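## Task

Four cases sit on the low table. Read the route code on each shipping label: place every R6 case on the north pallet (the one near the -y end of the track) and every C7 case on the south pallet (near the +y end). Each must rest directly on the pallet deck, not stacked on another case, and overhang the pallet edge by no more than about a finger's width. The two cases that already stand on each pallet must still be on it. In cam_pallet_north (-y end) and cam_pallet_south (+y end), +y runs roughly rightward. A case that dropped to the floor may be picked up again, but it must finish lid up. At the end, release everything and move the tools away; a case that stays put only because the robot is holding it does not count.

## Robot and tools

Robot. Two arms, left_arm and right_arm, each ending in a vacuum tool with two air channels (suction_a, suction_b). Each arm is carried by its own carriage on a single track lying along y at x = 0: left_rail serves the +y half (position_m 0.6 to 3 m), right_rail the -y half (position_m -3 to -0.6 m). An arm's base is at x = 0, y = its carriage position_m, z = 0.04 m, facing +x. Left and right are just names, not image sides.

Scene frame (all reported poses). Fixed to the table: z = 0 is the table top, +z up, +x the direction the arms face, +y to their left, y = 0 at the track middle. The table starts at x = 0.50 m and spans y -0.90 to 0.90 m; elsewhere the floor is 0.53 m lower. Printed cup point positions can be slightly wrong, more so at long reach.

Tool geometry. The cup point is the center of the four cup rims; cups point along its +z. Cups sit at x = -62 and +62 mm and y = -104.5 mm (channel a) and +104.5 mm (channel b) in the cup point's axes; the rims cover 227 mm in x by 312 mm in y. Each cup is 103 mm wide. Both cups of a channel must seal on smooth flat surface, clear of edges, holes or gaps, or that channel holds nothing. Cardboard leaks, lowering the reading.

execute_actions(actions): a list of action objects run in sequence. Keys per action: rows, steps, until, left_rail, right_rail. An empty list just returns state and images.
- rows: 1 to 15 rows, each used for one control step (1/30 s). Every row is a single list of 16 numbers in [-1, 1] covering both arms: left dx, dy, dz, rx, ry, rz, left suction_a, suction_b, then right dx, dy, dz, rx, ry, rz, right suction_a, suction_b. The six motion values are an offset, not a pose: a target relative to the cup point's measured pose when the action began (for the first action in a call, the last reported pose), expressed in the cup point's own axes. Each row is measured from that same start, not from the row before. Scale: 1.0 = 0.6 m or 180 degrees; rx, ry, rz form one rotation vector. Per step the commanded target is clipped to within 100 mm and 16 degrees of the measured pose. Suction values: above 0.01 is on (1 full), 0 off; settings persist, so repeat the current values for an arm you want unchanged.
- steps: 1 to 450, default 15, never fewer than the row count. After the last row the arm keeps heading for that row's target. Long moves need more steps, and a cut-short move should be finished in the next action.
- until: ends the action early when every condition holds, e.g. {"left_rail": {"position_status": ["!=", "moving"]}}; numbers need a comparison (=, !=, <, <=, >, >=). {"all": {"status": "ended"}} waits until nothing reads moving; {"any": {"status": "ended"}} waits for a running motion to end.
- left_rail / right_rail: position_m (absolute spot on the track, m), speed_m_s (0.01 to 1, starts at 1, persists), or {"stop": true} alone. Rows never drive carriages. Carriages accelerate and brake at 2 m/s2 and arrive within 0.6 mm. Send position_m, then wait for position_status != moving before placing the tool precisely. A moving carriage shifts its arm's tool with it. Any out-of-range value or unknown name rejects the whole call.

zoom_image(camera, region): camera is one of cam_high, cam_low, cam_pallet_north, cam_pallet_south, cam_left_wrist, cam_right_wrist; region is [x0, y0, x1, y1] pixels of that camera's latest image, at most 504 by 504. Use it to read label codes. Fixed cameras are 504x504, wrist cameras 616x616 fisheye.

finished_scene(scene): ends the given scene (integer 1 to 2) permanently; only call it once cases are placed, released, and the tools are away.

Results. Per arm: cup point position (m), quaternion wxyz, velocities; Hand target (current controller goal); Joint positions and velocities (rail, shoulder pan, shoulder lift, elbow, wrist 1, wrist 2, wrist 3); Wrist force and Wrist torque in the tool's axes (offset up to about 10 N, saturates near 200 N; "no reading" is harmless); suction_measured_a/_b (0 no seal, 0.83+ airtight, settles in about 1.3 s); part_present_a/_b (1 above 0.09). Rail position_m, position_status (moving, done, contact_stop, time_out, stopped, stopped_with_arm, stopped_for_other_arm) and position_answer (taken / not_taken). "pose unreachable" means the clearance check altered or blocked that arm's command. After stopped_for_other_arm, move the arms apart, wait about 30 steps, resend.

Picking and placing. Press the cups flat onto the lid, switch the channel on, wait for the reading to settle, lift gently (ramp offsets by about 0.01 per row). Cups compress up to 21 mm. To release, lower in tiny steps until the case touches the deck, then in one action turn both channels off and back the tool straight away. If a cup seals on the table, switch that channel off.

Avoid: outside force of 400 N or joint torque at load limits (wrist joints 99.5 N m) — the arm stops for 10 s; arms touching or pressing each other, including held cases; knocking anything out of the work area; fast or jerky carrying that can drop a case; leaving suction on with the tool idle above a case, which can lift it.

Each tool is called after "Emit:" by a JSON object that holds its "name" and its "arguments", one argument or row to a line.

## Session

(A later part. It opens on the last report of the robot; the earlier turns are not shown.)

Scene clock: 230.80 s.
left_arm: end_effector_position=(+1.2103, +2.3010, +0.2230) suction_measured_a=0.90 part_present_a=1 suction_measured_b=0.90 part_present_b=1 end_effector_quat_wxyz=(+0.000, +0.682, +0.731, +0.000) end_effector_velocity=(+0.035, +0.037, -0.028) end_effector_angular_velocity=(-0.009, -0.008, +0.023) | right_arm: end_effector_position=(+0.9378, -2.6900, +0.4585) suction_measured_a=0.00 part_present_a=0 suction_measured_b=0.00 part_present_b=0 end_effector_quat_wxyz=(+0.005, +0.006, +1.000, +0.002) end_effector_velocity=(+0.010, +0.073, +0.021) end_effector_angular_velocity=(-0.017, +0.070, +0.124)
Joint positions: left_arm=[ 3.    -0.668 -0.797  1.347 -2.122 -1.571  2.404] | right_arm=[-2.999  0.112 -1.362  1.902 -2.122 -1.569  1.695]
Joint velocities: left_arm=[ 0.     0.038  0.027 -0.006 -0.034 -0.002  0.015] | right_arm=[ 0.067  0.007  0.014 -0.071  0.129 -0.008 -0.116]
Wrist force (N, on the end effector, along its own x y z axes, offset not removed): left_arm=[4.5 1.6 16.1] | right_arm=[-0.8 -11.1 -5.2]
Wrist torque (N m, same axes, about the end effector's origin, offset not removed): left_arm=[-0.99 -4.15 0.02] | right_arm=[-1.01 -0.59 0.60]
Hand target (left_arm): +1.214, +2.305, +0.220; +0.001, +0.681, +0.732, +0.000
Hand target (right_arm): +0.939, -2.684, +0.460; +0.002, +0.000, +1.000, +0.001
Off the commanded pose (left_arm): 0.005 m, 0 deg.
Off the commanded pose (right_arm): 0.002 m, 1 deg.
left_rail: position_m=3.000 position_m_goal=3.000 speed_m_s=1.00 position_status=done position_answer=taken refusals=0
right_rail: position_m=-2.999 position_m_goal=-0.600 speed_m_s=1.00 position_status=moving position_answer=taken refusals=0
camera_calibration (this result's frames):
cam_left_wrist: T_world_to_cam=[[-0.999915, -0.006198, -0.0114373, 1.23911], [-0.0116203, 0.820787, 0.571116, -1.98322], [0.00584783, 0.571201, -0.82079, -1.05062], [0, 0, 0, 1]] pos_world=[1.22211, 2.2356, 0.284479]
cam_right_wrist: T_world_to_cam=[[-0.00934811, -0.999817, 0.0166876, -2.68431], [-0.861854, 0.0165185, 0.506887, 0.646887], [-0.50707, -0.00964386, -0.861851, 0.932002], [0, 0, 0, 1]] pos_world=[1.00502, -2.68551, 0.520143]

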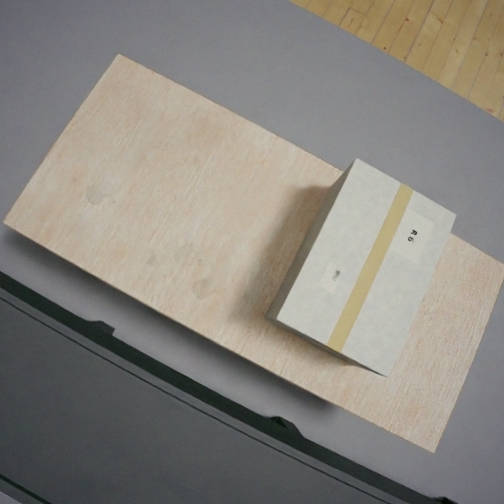

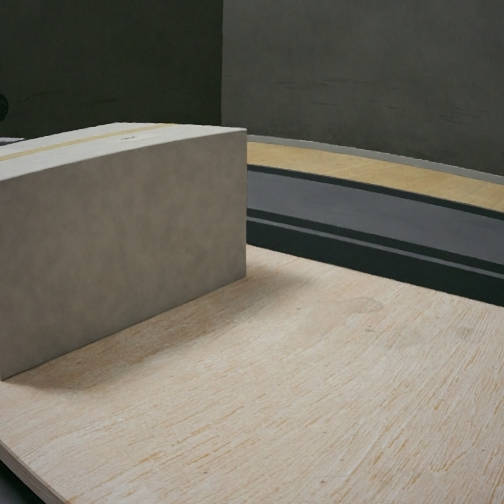

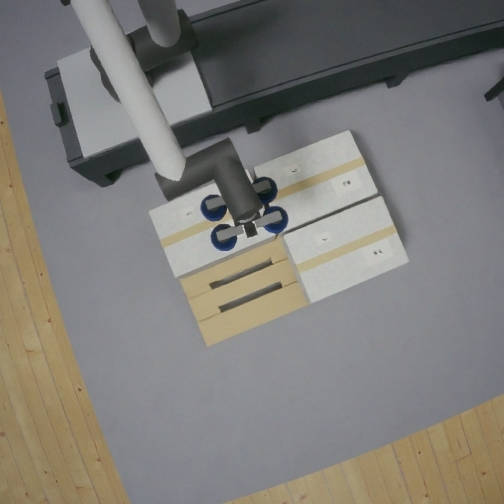

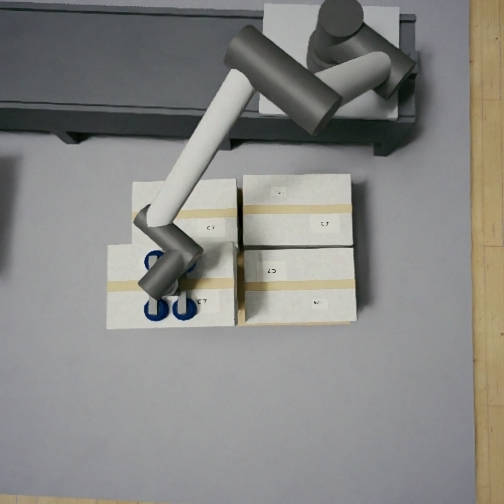

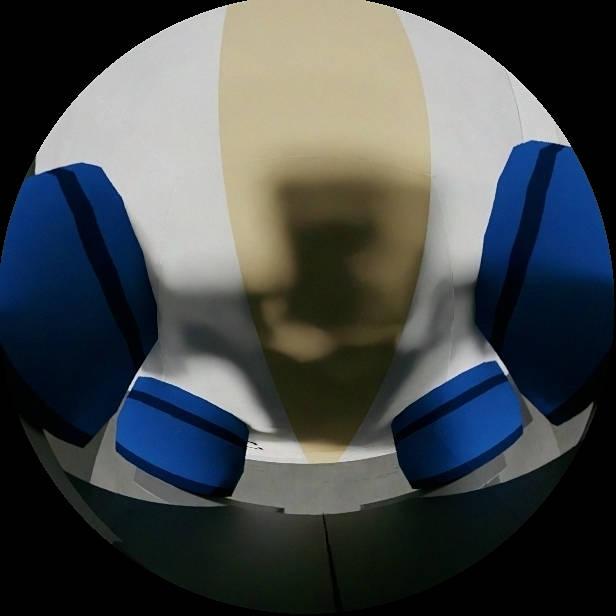

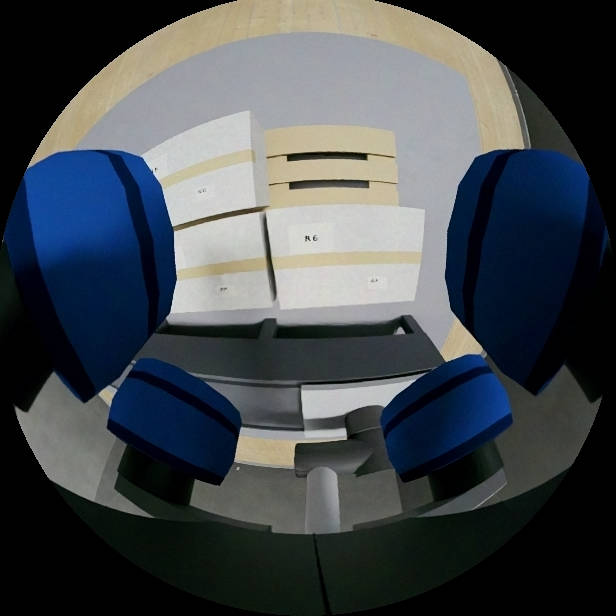

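Emit:
{"name": "zoom_image", "arguments": {
  "camera": "cam_pallet_south",
  "region": [95, 220, 275, 340]
}}

Emit:
{"name": "execute_actions", "arguments": {
  "actions": []
}}

Emit:
{"name": "zoom_image", "arguments": {
  "camera": "cam_right_wrist",
  "region": [240, 30, 380, 100]
}}

Emit:
{"name": "zoom_image", "arguments": {
  "camera": "cam_right_wrist",
  "region": [240, 345, 380, 415]
}}

Region (95, 220, 275, 340) of cam_pallet_south's 504x504 image, scaled by 2.800, with more detail than that image has.

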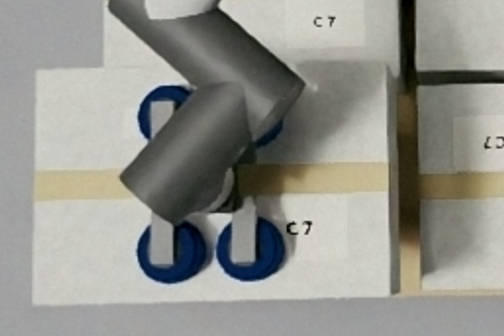

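Scene clock: 236.40 s.
left_arm: end_effector_position=(+1.2137, +2.3047, +0.2205) suction_measured_a=0.90 part_present_a=1 suction_measured_b=0.90 part_present_b=1 end_effector_quat_wxyz=(+0.001, +0.681, +0.732, +0.000) end_effector_velocity=(+0.000, -0.000, -0.000) end_effector_angular_velocity=(-0.000, +0.000, -0.000) | right_arm: end_effector_position=(+0.9388, -0.2905, +0.4605) suction_measured_a=0.00 part_present_a=0 suction_measured_b=0.00 part_present_b=0 end_effector_quat_wxyz=(+0.002, +0.000, +1.000, +0.001) end_effector_velocity=(-0.000, +0.000, +0.000) end_effector_angular_velocity=(+0.000, -0.000, +0.000)
Joint positions: left_arm=[ 3.    -0.665 -0.794  1.347 -2.125 -1.57   2.405] | right_arm=[-0.6    0.113 -1.36   1.895 -2.11  -1.57   1.684]
Joint velocities: left_arm=[ 0.  0.  0.  0. -0. -0.  0.] | right_arm=[ 0.  0. -0.  0.  0.  0.  0.]
Wrist force (N, on the end effector, along its own x y z axes, offset not removed): left_arm=[-0.9 -4.7 7.3] | right_arm=[-1.1 -6.4 -2.1]
Wrist torque (N m, same axes, about the end effector's origin, offset not removed): left_arm=[-0.70 -4.41 -0.14] | right_arm=[-0.52 -0.54 0.63]
Hand target (left_arm): +1.214, +2.305, +0.220; +0.001, +0.681, +0.732, +0.000
Hand target (right_arm): +0.939, -0.291, +0.460; +0.002, +0.000, +1.000, +0.001
Off the commanded pose (left_arm): 0.001 m, 0 deg.
Off the commanded pose (right_arm): 0.001 m, 0 deg.
left_rail: position_m=3.000 position_m_goal=3.000 speed_m_s=1.00 position_status=done position_answer=taken refusals=0
right_rail: position_m=-0.600 position_m_goal=-0.600 speed_m_s=1.00 position_status=done position_answer=taken refusals=0
camera_calibration (this result's frames):
cam_left_wrist: T_world_to_cam=[[-0.999889, -0.00841842, -0.0122919, 1.24779], [-0.0139279, 0.82109, 0.570629, -1.98253], [0.00528895, 0.570737, -0.821116, -1.05297], [0, 0, 0, 1]] pos_world=[1.22561, 2.23931, 0.282017]
cam_right_wrist: T_world_to_cam=[[0.00229059, -0.999831, 0.0182478, -0.296897], [-0.858693, 0.00738516, 0.512437, 0.598996], [-0.512485, -0.016843, -0.858531, 0.958801], [0, 0, 0, 1]] pos_world=[1.0064, -0.285121, 0.521631]

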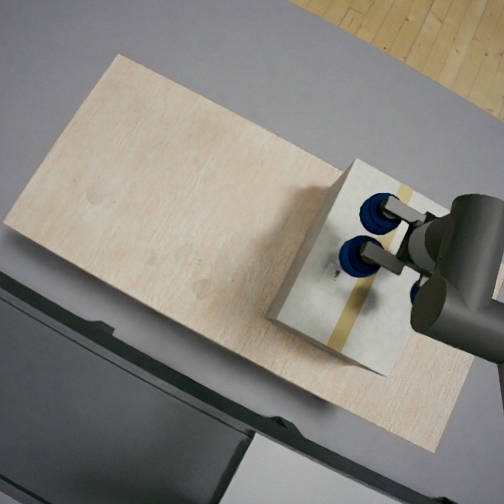

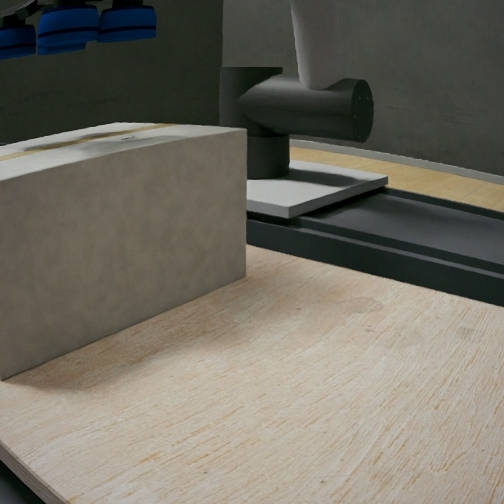

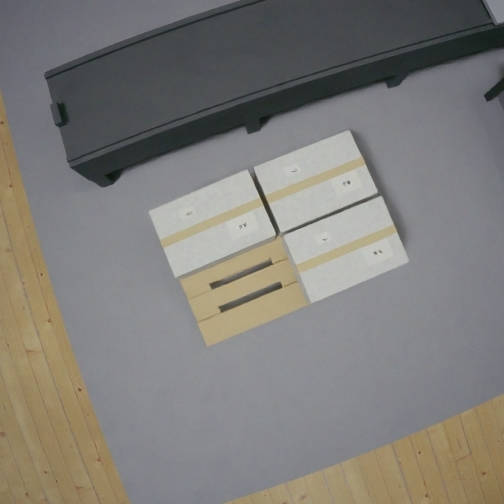

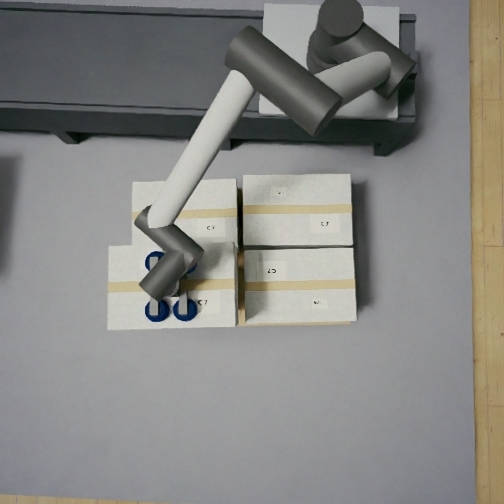

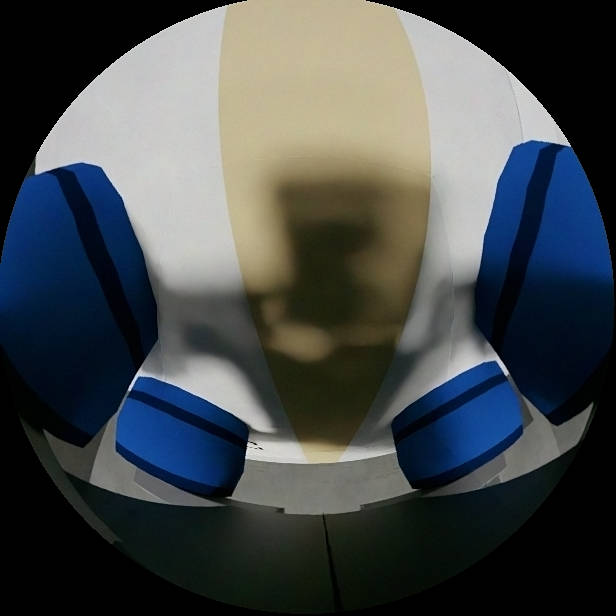

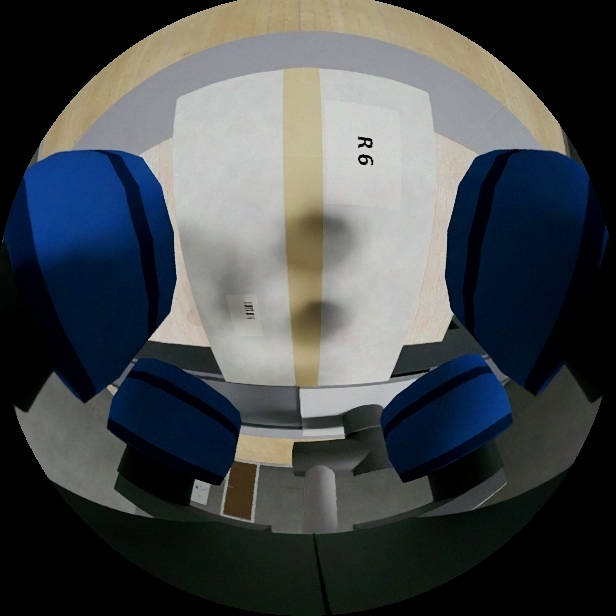

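Region (240, 30, 380, 100) of cam_right_wrist's 616x616 image, scaled by 3.600, with more detail than that image has.

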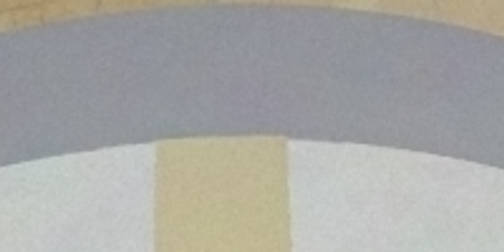

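Region (240, 345, 380, 415) of cam_right_wrist's 616x616 image, scaled by 3.600, with more detail than that image has.

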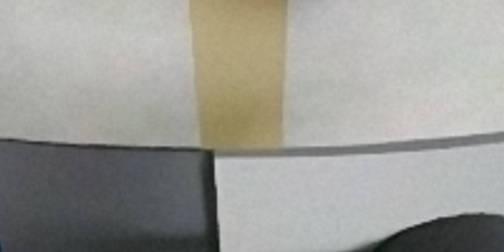

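Emit:
{"name": "execute_actions", "arguments": {
  "actions": []
}}

Scene clock: 249.03 s.
left_arm: end_effector_position=(+1.2137, +2.3047, +0.2205) suction_measured_a=0.90 part_present_a=1 suction_measured_b=0.90 part_present_b=1 end_effector_quat_wxyz=(+0.001, +0.681, +0.732, +0.000) end_effector_velocity=(+0.000, +0.000, -0.000) end_effector_angular_velocity=(+0.000, +0.000, -0.000) | right_arm: end_effector_position=(+0.9388, -0.2905, +0.4605) suction_measured_a=0.00 part_present_a=0 suction_measured_b=0.00 part_present_b=0 end_effector_quat_wxyz=(+0.002, +0.000, +1.000, +0.001) end_effector_velocity=(-0.000, +0.000, +0.000) end_effector_angular_velocity=(-0.000, -0.000, +0.000)
Joint positions: left_arm=[ 3.    -0.665 -0.794  1.347 -2.125 -1.57   2.405] | right_arm=[-0.6    0.113 -1.36   1.895 -2.11  -1.57   1.684]
Joint velocities: left_arm=[ 0.  0.  0. -0.  0. -0.  0.] | right_arm=[ 0.  0. -0. -0. -0. -0. -0.]
Wrist force (N, on the end effector, along its own x y z axes, offset not removed): left_arm=[-1.0 -6.4 12.5] | right_arm=[0.7 -0.1 -2.3]
Wrist torque (N m, same axes, about the end effector's origin, offset not removed): left_arm=[-1.03 -4.38 -0.03] | right_arm=[0.22 -0.74 0.59]
Hand target (left_arm): +1.214, +2.305, +0.220; +0.001, +0.681, +0.732, +0.000
Hand target (right_arm): +0.939, -0.291, +0.460; +0.002, +0.000, +1.000, +0.001
Off the commanded pose (left_arm): 0.001 m, 0 deg.
Off the commanded pose (right_arm): 0.001 m, 0 deg.
left_rail: position_m=3.000 position_m_goal=3.000 speed_m_s=1.00 position_status=done position_answer=taken refusals=0
right_rail: position_m=-0.600 position_m_goal=-0.600 speed_m_s=1.00 position_status=done position_answer=taken refusals=0
camera_calibration (this result's frames):
cam_left_wrist: T_world_to_cam=[[-0.999889, -0.00841847, -0.0122919, 1.24779], [-0.013928, 0.82109, 0.570629, -1.98253], [0.0052889, 0.570737, -0.821116, -1.05297], [0, 0, 0, 1]] pos_world=[1.22561, 2.23931, 0.282017]
cam_right_wrist: T_world_to_cam=[[0.00229057, -0.999831, 0.0182479, -0.296899], [-0.858693, 0.00738526, 0.512437, 0.598996], [-0.512485, -0.0168431, -0.858531, 0.958801], [0, 0, 0, 1]] pos_world=[1.0064, -0.285123, 0.521631]

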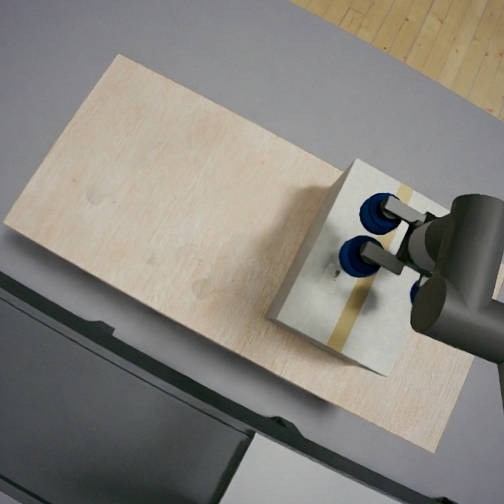

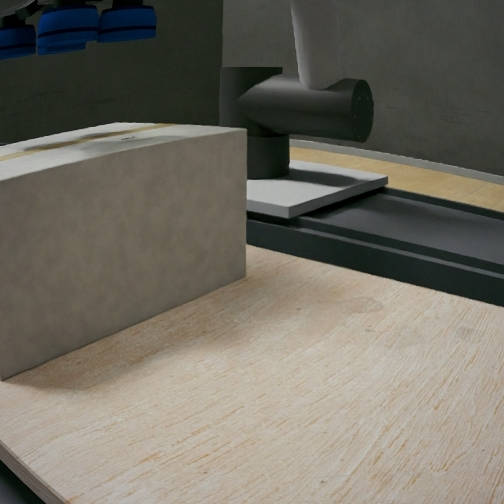

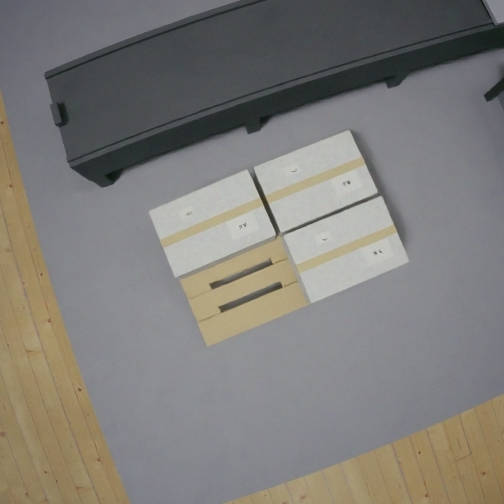

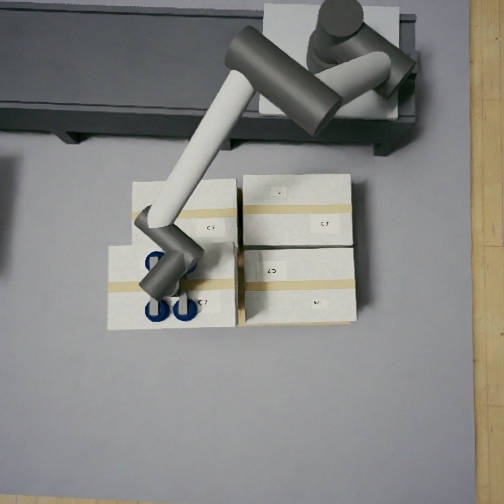

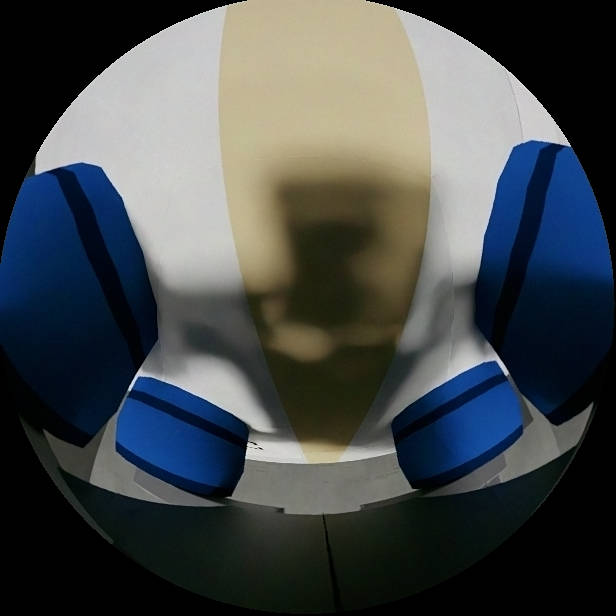

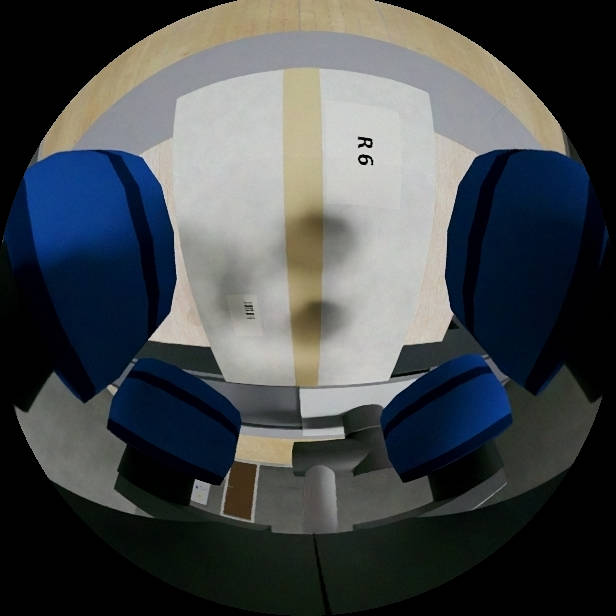

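Emit:
{"name": "execute_actions", "arguments": {
  "actions": [
    {"rows":[[0,0,0.005,0,0,0,1,1,0,0,0.005,0,0,0,0,0],[0,0,0.015,0,0,0,1,1,0,0.001,0.015,0,0,0,0,0],[0,0,0.03,0,0,0,1,1,0,0.002,0.03,0,0,-0.001,0,0],[0,0,0.05,0,0,0,1,1,0,0.003,0.05,0,0,-0.001,0,0],[0,0,0.075,0,0,0,1,1,0,0.004,0.075,0,0,-0.002,0,0],[0,0,0.105,0,0,0,1,1,0,0.004,0.10,0,0,-0.002,0,0],[0,0,0.135,0,0,0,1,1,0,0.004,0.13,0,0,-0.002,0,0],[0,0,0.17,0,0,0,1,1,0,0.004,0.16,0,0,-0.002,0,0],[0,0,0.205,0,0,0,1,1,0,0.004,0.19,0,0,-0.002,0,0],[0,0,0.24,0,0,0,1,1,0,0.004,0.22,0,0,-0.002,0,0],[0,0,0.275,0,0,0,1,1,0,0.004,0.245,0,0,-0.002,0,0],[0,0,0.31,0,0,0,1,1,0,0.004,0.265,0,0,-0.002,0,0],[0,0,0.345,0,0,0,1,1,0,0.004,0.283,0,0,-0.002,0,0],[0,0,0.38,0,0,0,1,1,0,0.004,0.298,0,0,-0.002,0,0],[0,0,0.55,0,0,0,1,1,0,0.004,0.314,0,0,-0.002,1,1]],"steps":28}
  ]
}}

Emit:
{"name": "zoom_image", "arguments": {
  "camera": "cam_pallet_south",
  "region": [100,160,300,360]
}}

Scene clock: 257.03 s.
left_arm: end_effector_position=(+1.2128, +2.3053, -0.1064) suction_measured_a=0.90 part_present_a=1 suction_measured_b=0.90 part_present_b=1 end_effector_quat_wxyz=(+0.001, +0.681, +0.732, +0.000) end_effector_velocity=(+0.013, -0.008, -0.032) end_effector_angular_velocity=(-0.005, -0.007, -0.001) | right_arm: end_effector_position=(+0.9393, -0.2880, +0.2725) suction_measured_a=0.84 part_present_a=1 suction_measured_b=0.83 part_present_b=1 end_effector_quat_wxyz=(+0.002, -0.003, +1.000, +0.001) end_effector_velocity=(-0.019, -0.002, -0.023) end_effector_angular_velocity=(-0.006, +0.048, +0.001)
Joint positions: left_arm=[ 3.    -0.665 -0.546  1.385 -2.411 -1.571  2.405] | right_arm=[-0.6    0.116 -1.213  2.015 -2.377 -1.57   1.68 ]
Joint velocities: left_arm=[ 0.     0.001  0.04  -0.031 -0.017  0.     0.002] | right_arm=[ 0.     0.001  0.01   0.014  0.024 -0.    -0.   ]
Wrist force (N, on the end effector, along its own x y z axes, offset not removed): left_arm=[-4.5 -0.5 16.1] | right_arm=[17.8 9.6 27.9]
Wrist torque (N m, same axes, about the end effector's origin, offset not removed): left_arm=[-0.66 -4.90 -0.02] | right_arm=[-2.37 9.51 -0.01]
Hand target (left_arm): +1.214, +2.305, -0.110; +0.001, +0.681, +0.732, +0.000
Hand target (right_arm): +0.939, -0.288, +0.272; +0.002, -0.003, +1.000, +0.001
Off the commanded pose (left_arm): 0.003 m, 0 deg.
Off the commanded pose (right_arm): 0.001 m, 0 deg.
left_rail: position_m=3.000 position_m_goal=3.000 speed_m_s=1.00 position_status=done position_answer=taken refusals=0
right_rail: position_m=-0.600 position_m_goal=-0.600 speed_m_s=1.00 position_status=done position_answer=taken refusals=0
camera_calibration (this result's frames):
cam_left_wrist: T_world_to_cam=[[-0.999891, -0.00850126, -0.0121071, 1.24314], [-0.0138909, 0.821047, 0.570692, -1.79646], [0.00508892, 0.570798, -0.821075, -1.32161], [0, 0, 0, 1]] pos_world=[1.22477, 2.23992, -0.0448623]
cam_right_wrist: T_world_to_cam=[[0.0086621, -0.999795, 0.0182867, -0.29689], [-0.858797, 0.00192993, 0.512313, 0.694306], [-0.512243, -0.0201423, -0.858604, 0.796529], [0, 0, 0, 1]] pos_world=[1.00686, -0.282126, 0.333631]

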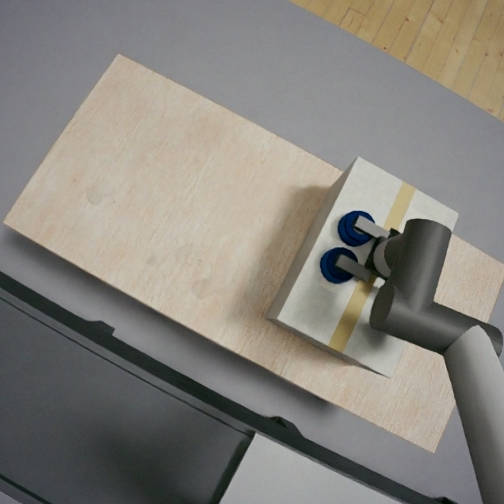

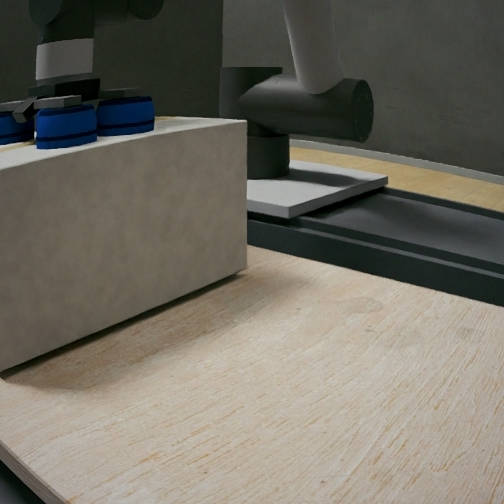

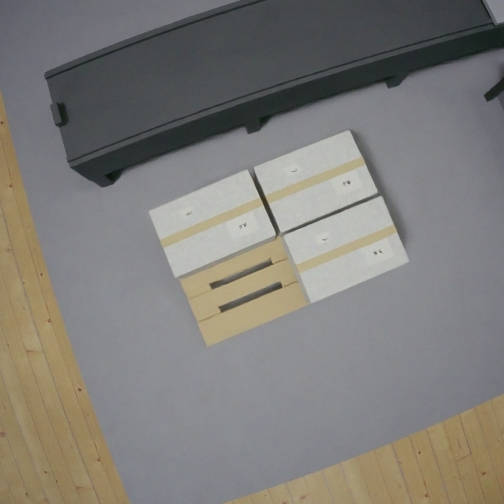

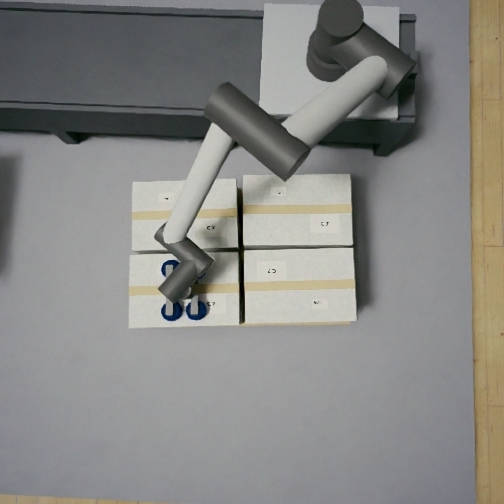

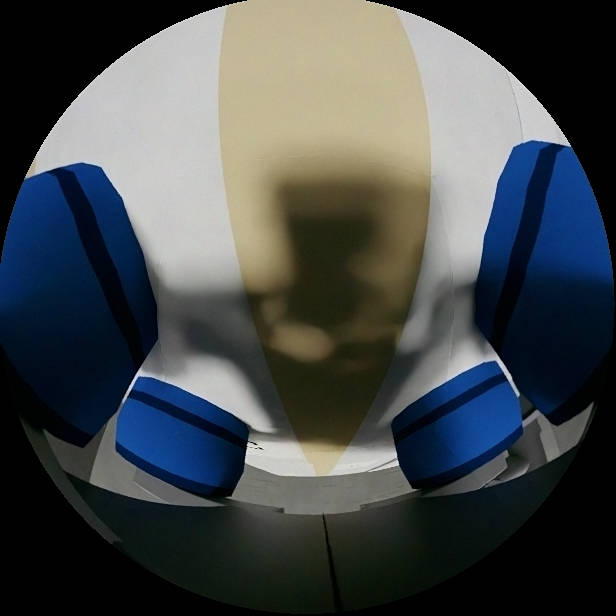

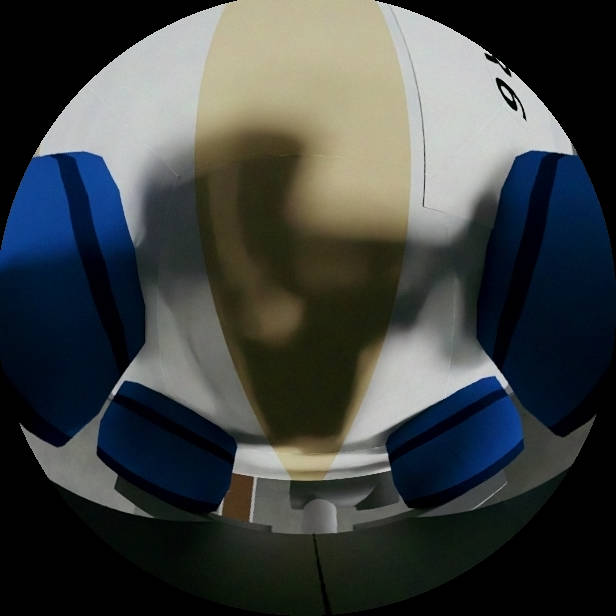

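Region (100, 160, 300, 360) of cam_pallet_south's 504x504 image, scaled by 2.520, with more detail than that image has.

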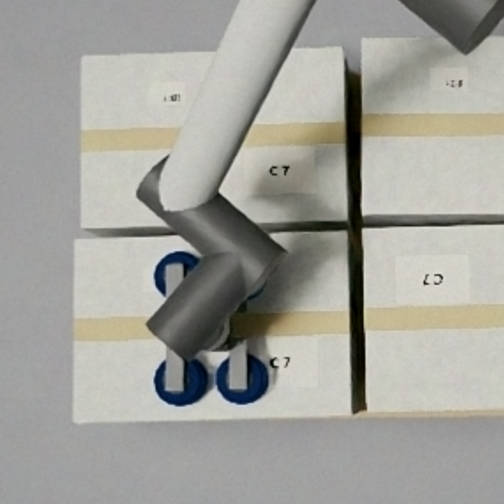

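Emit:
{"name": "execute_actions", "arguments": {
  "actions": [
    {"steps":1},
    {"right_rail":{"position_m":-3.0},"rows":[[0.002,-0.001,0,0,0,0,1,1,0,0,-0.006,0,0,0,1,1],[0.004,-0.002,0.001,0,0,0,1,1,0,0,-0.015,0,0,0,1,1],[0.006,-0.003,0.002,0,0,0,1,1,-0.004,-0.002,-0.027,0,0,0.004,1,1],[0.008,-0.004,0.004,0,0,0,1,1,-0.012,-0.006,-0.04,0,0,0.012,1,1],[0.010,-0.005,0.006,0,0,0,1,1,-0.024,-0.012,-0.052,0,0,0.024,1,1],[0.012,-0.006,0.008,0,0,0,1,1,-0.04,-0.02,-0.062,0,0,0.04,1,1],[0.014,-0.007,0.011,0,0,0,1,1,-0.058,-0.029,-0.07,0,0,0.058,1,1],[0.015,-0.008,0.014,0,0,0,1,1,-0.078,-0.039,-0.076,0,0,0.078,1,1],[0.015,-0.008,0.017,0,0,0,1,1,-0.1,-0.05,-0.08,0,0,0.1,1,1],[0.015,-0.008,0.020,0,0,0,1,1,-0.122,-0.061,-0.08,0,0,0.122,1,1],[0.015,-0.008,0.022,0,0,0,1,1,-0.144,-0.072,-0.08,0,0,0.144,1,1],[0.015,-0.008,0.024,0,0,0,1,1,-0.166,-0.083,-0.08,0,0,0.168,1,1],[0.015,-0.008,0.026,0,0,0,1,1,-0.188,-0.094,-0.08,0,0,0.19,1,1],[0.015,-0.008,0.028,0,0,0,1,1,-0.21,-0.105,-0.08,0,0,0.215,1,1],[0.015,-0.008,0.030,0,0,0,1,1,-0.47,-0.235,-0.08,0,0,0.483,1,1]],"steps":36}
  ]
}}

Emit:
{"name": "zoom_image", "arguments": {
  "camera": "cam_pallet_south",
  "region": [100,160,300,360]
}}

Scene clock: 269.87 s.
left_arm: end_effector_position=(+1.2085, +2.3135, -0.1277) suction_measured_a=0.90 part_present_a=1 suction_measured_b=0.90 part_present_b=1 end_effector_quat_wxyz=(+0.001, +0.681, +0.732, +0.000) end_effector_velocity=(+0.000, -0.000, -0.000) end_effector_angular_velocity=(-0.000, -0.000, +0.000) | right_arm: end_effector_position=(+1.2211, -1.3510, +0.3204) suction_measured_a=0.90 part_present_a=1 suction_measured_b=0.90 part_present_b=1 end_effector_quat_wxyz=(+0.002, +0.658, +0.753, +0.005) end_effector_velocity=(+0.007, -1.001, +0.000) end_effector_angular_velocity=(-0.019, +0.047, -0.753)
Joint positions: left_arm=[ 3.    -0.662 -0.533  1.397 -2.436 -1.57   2.408] | right_arm=[-1.523 -0.025 -1.023  1.613 -2.17  -1.565  2.982]
Joint velocities: left_arm=[ 0.  0.  0. -0. -0.  0.  0.] | right_arm=[-1.     0.006  0.015 -0.038  0.065 -0.027  0.758]
Wrist force (N, on the end effector, along its own x y z axes, offset not removed): left_arm=[-0.5 -5.0 11.2] | right_arm=[-1.6 -10.3 9.8]
Wrist torque (N m, same axes, about the end effector's origin, offset not removed): left_arm=[-0.69 -4.53 0.04] | right_arm=[-0.32 4.44 4.78]
Hand target (left_arm): +1.208, +2.314, -0.128; +0.001, +0.681, +0.732, +0.000
Hand target (right_arm): +1.222, -1.395, +0.320; +0.001, +0.684, +0.729, +0.003
Off the commanded pose (left_arm): 0.000 m, 0 deg.
Off the commanded pose (right_arm): 0.001 m, 4 deg.
left_rail: position_m=3.000 position_m_goal=3.000 speed_m_s=1.00 position_status=done position_answer=taken refusals=0
right_rail: position_m=-1.523 position_m_goal=-3.000 speed_m_s=1.00 position_status=moving position_answer=taken refusals=0
camera_calibration (this result's frames):
cam_left_wrist: T_world_to_cam=[[-0.999889, -0.00841877, -0.0123175, 1.23836], [-0.0139429, 0.821085, 0.570636, -1.79114], [0.00530964, 0.570744, -0.821111, -1.3439], [0, 0, 0, 1]] pos_world=[1.22038, 2.24813, -0.0661515]
cam_right_wrist: T_world_to_cam=[[-0.990537, -0.136894, 0.00980965, 1.02556], [-0.111904, 0.846962, 0.519742, 1.14103], [-0.0794578, 0.513726, -0.854267, 1.15201], [0, 0, 0, 1]] pos_world=[1.23508, -1.41784, 0.381018]

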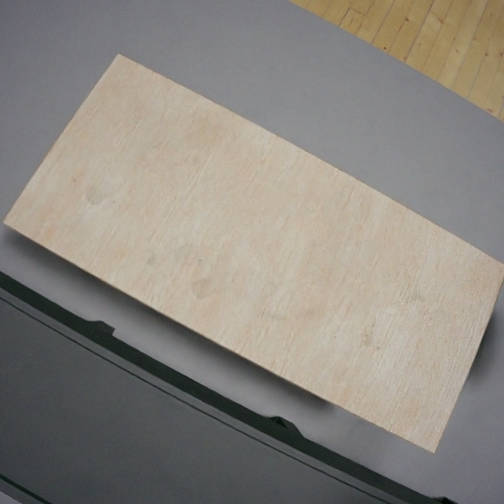

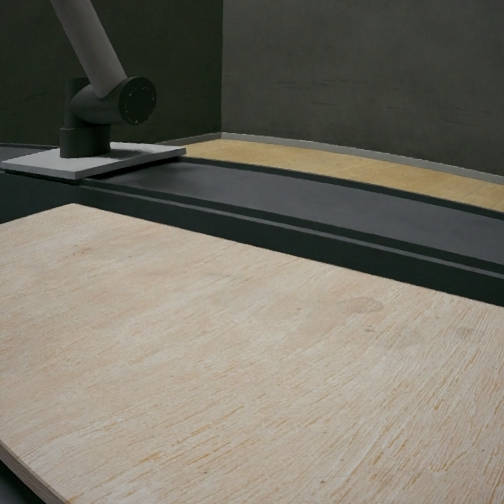

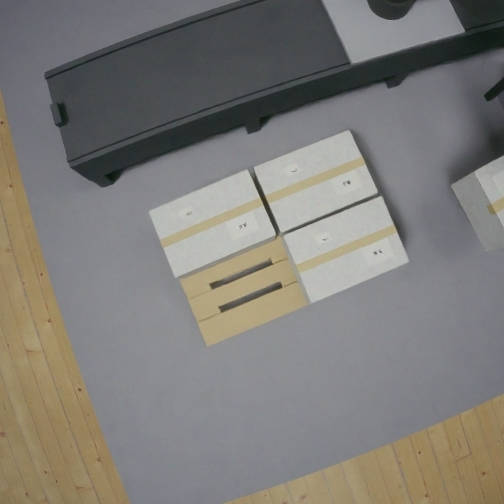

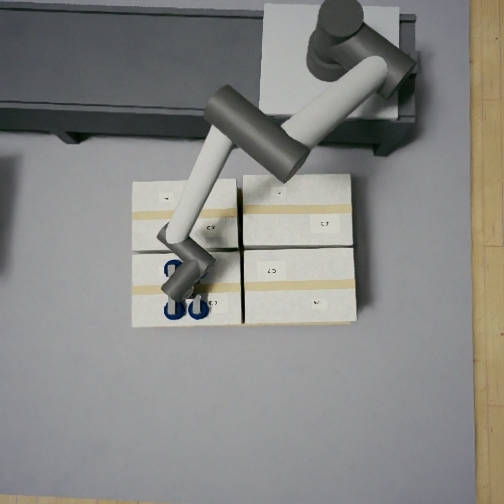

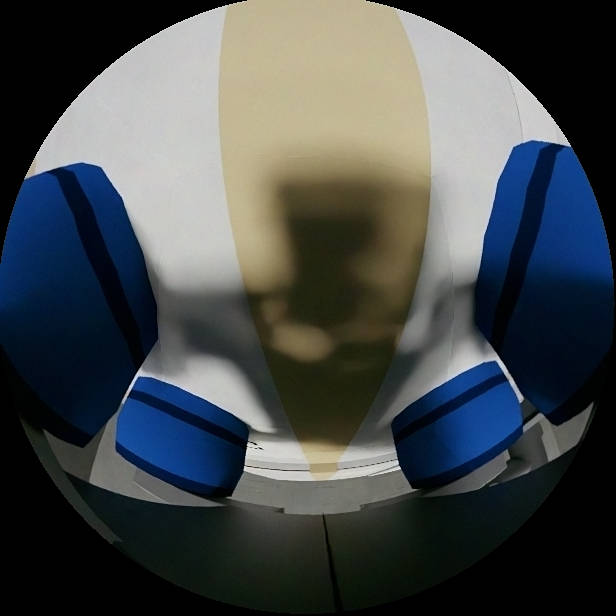

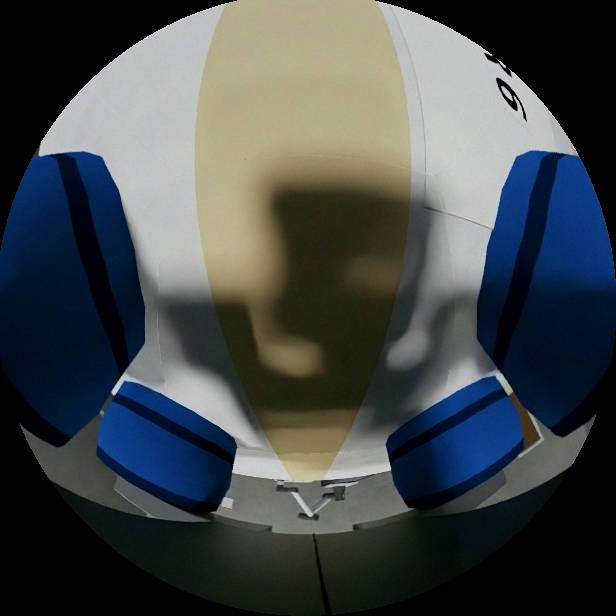

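Region (100, 160, 300, 360) of cam_pallet_south's 504x504 image, scaled by 2.520, with more detail than that image has.

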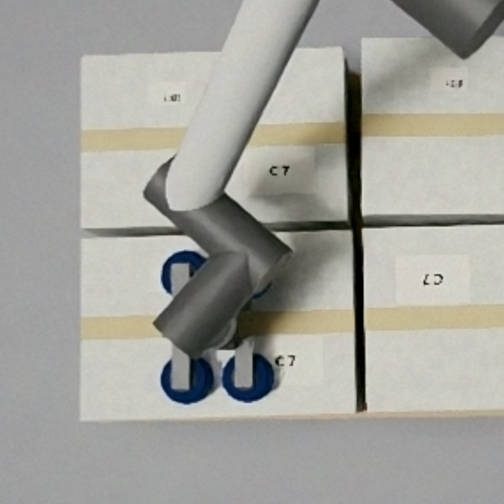

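Emit:
{"name": "zoom_image", "arguments": {
  "camera": "cam_pallet_south",
  "region": [110,280,210,340]
}}

Region (110, 280, 210, 340) of cam_pallet_south's 504x504 image, scaled by 5.040, with more detail than that image has; it fills the top 302 rows of this view, and the rest is white.

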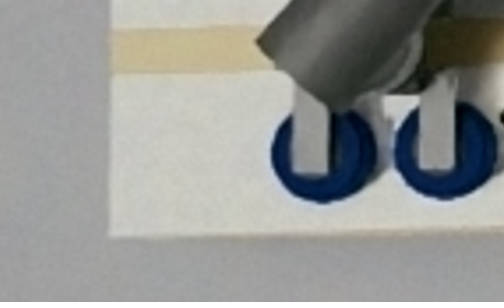

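Emit:
{"name": "execute_actions", "arguments": {
  "actions": []
}}

Emit:
{"name": "zoom_image", "arguments": {
  "camera": "cam_pallet_north",
  "region": [120,140,360,380]
}}

Scene clock: 275.13 s.
left_arm: end_effector_position=(+1.2085, +2.3135, -0.1277) suction_measured_a=0.90 part_present_a=1 suction_measured_b=0.90 part_present_b=1 end_effector_quat_wxyz=(+0.001, +0.681, +0.732, +0.000) end_effector_velocity=(-0.000, +0.000, -0.000) end_effector_angular_velocity=(+0.000, +0.000, +0.000) | right_arm: end_effector_position=(+1.2219, -2.8279, +0.3205) suction_measured_a=0.90 part_present_a=1 suction_measured_b=0.90 part_present_b=1 end_effector_quat_wxyz=(+0.001, +0.684, +0.729, +0.003) end_effector_velocity=(+0.000, -0.000, +0.000) end_effector_angular_velocity=(-0.000, -0.000, +0.000)
Joint positions: left_arm=[ 3.    -0.662 -0.533  1.397 -2.436 -1.57   2.408] | right_arm=[-3.    -0.024 -1.022  1.609 -2.163 -1.568  3.054]
Joint velocities: left_arm=[ 0.  0.  0.  0.  0. -0. -0.] | right_arm=[ 0. -0. -0.  0. -0.  0. -0.]
Wrist force (N, on the end effector, along its own x y z axes, offset not removed): left_arm=[-1.8 -5.1 12.1] | right_arm=[-0.9 -6.7 12.2]
Wrist torque (N m, same axes, about the end effector's origin, offset not removed): left_arm=[-0.80 -4.32 -0.05] | right_arm=[-1.00 4.62 0.56]
Hand target (left_arm): +1.208, +2.314, -0.128; +0.001, +0.681, +0.732, +0.000
Hand target (right_arm): +1.222, -2.828, +0.320; +0.001, +0.684, +0.729, +0.003
Off the commanded pose (left_arm): 0.000 m, 0 deg.
Off the commanded pose (right_arm): 0.001 m, 0 deg.
left_rail: position_m=3.000 position_m_goal=3.000 speed_m_s=1.00 position_status=done position_answer=taken refusals=0
right_rail: position_m=-3.000 position_m_goal=-3.000 speed_m_s=1.00 position_status=done position_answer=taken refusals=0
camera_calibration (this result's frames):
cam_left_wrist: T_world_to_cam=[[-0.999889, -0.00841943, -0.0123065, 1.23836], [-0.0139371, 0.821093, 0.570625, -1.79115], [0.00530048, 0.570733, -0.821119, -1.34387], [0, 0, 0, 1]] pos_world=[1.22038, 2.24812, -0.0661602]
cam_right_wrist: T_world_to_cam=[[-0.99771, -0.0660527, 0.0145433, 1.03179], [-0.048988, 0.853997, 0.517967, 2.33554], [-0.046633, 0.516068, -0.855277, 1.87771], [0, 0, 0, 1]] pos_world=[1.2314, -2.89541, 0.381228]

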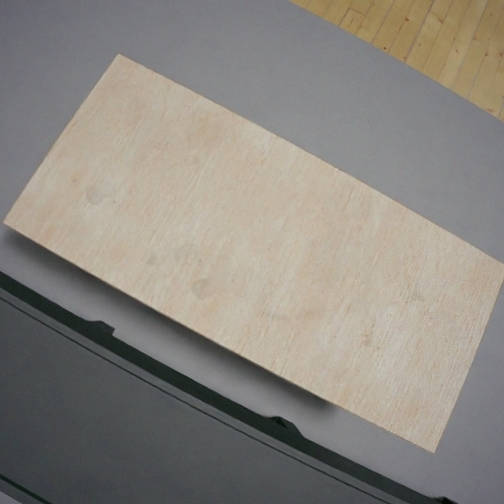

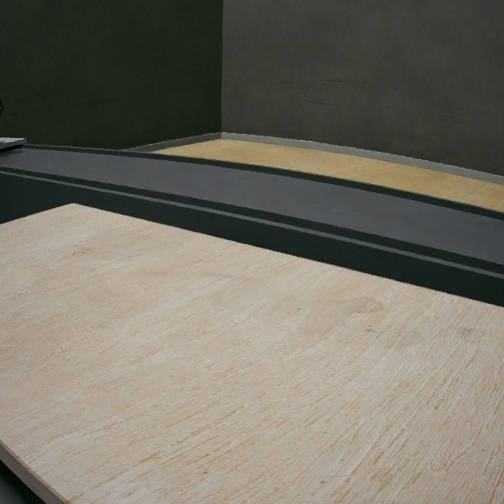

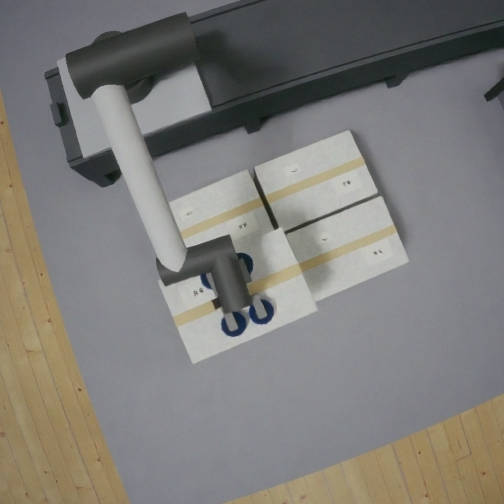

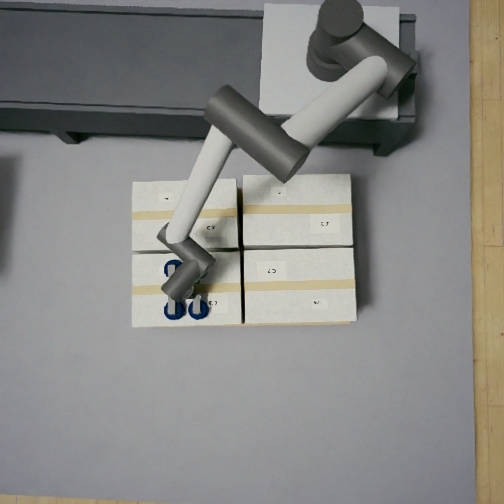

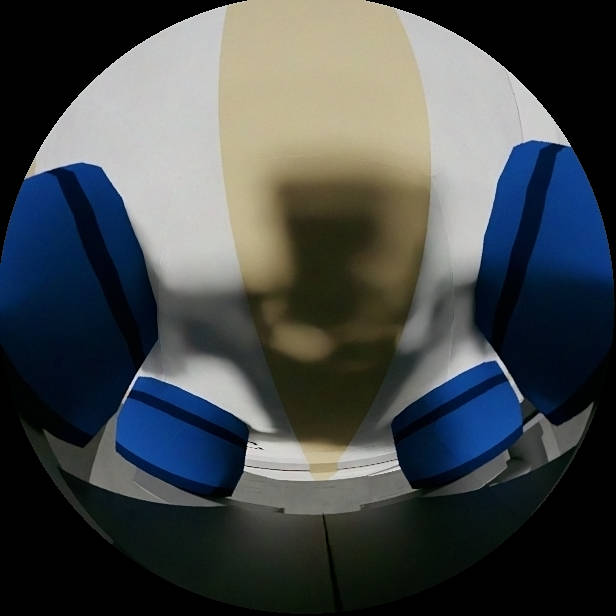

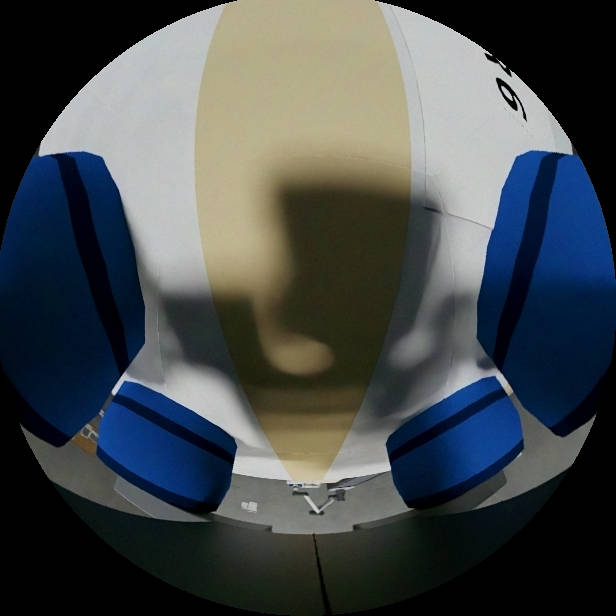

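Region (120, 140, 360, 380) of cam_pallet_north's 504x504 image, scaled by 2.100, with more detail than that image has.

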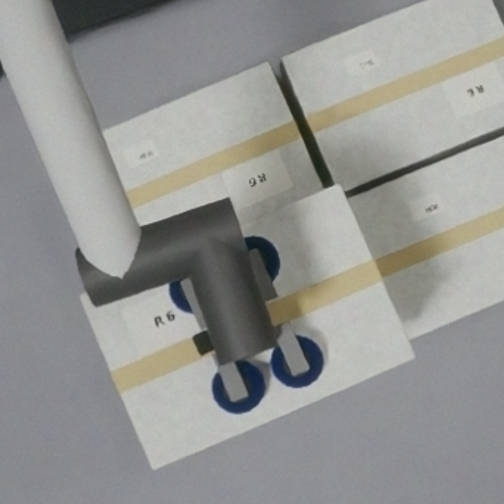

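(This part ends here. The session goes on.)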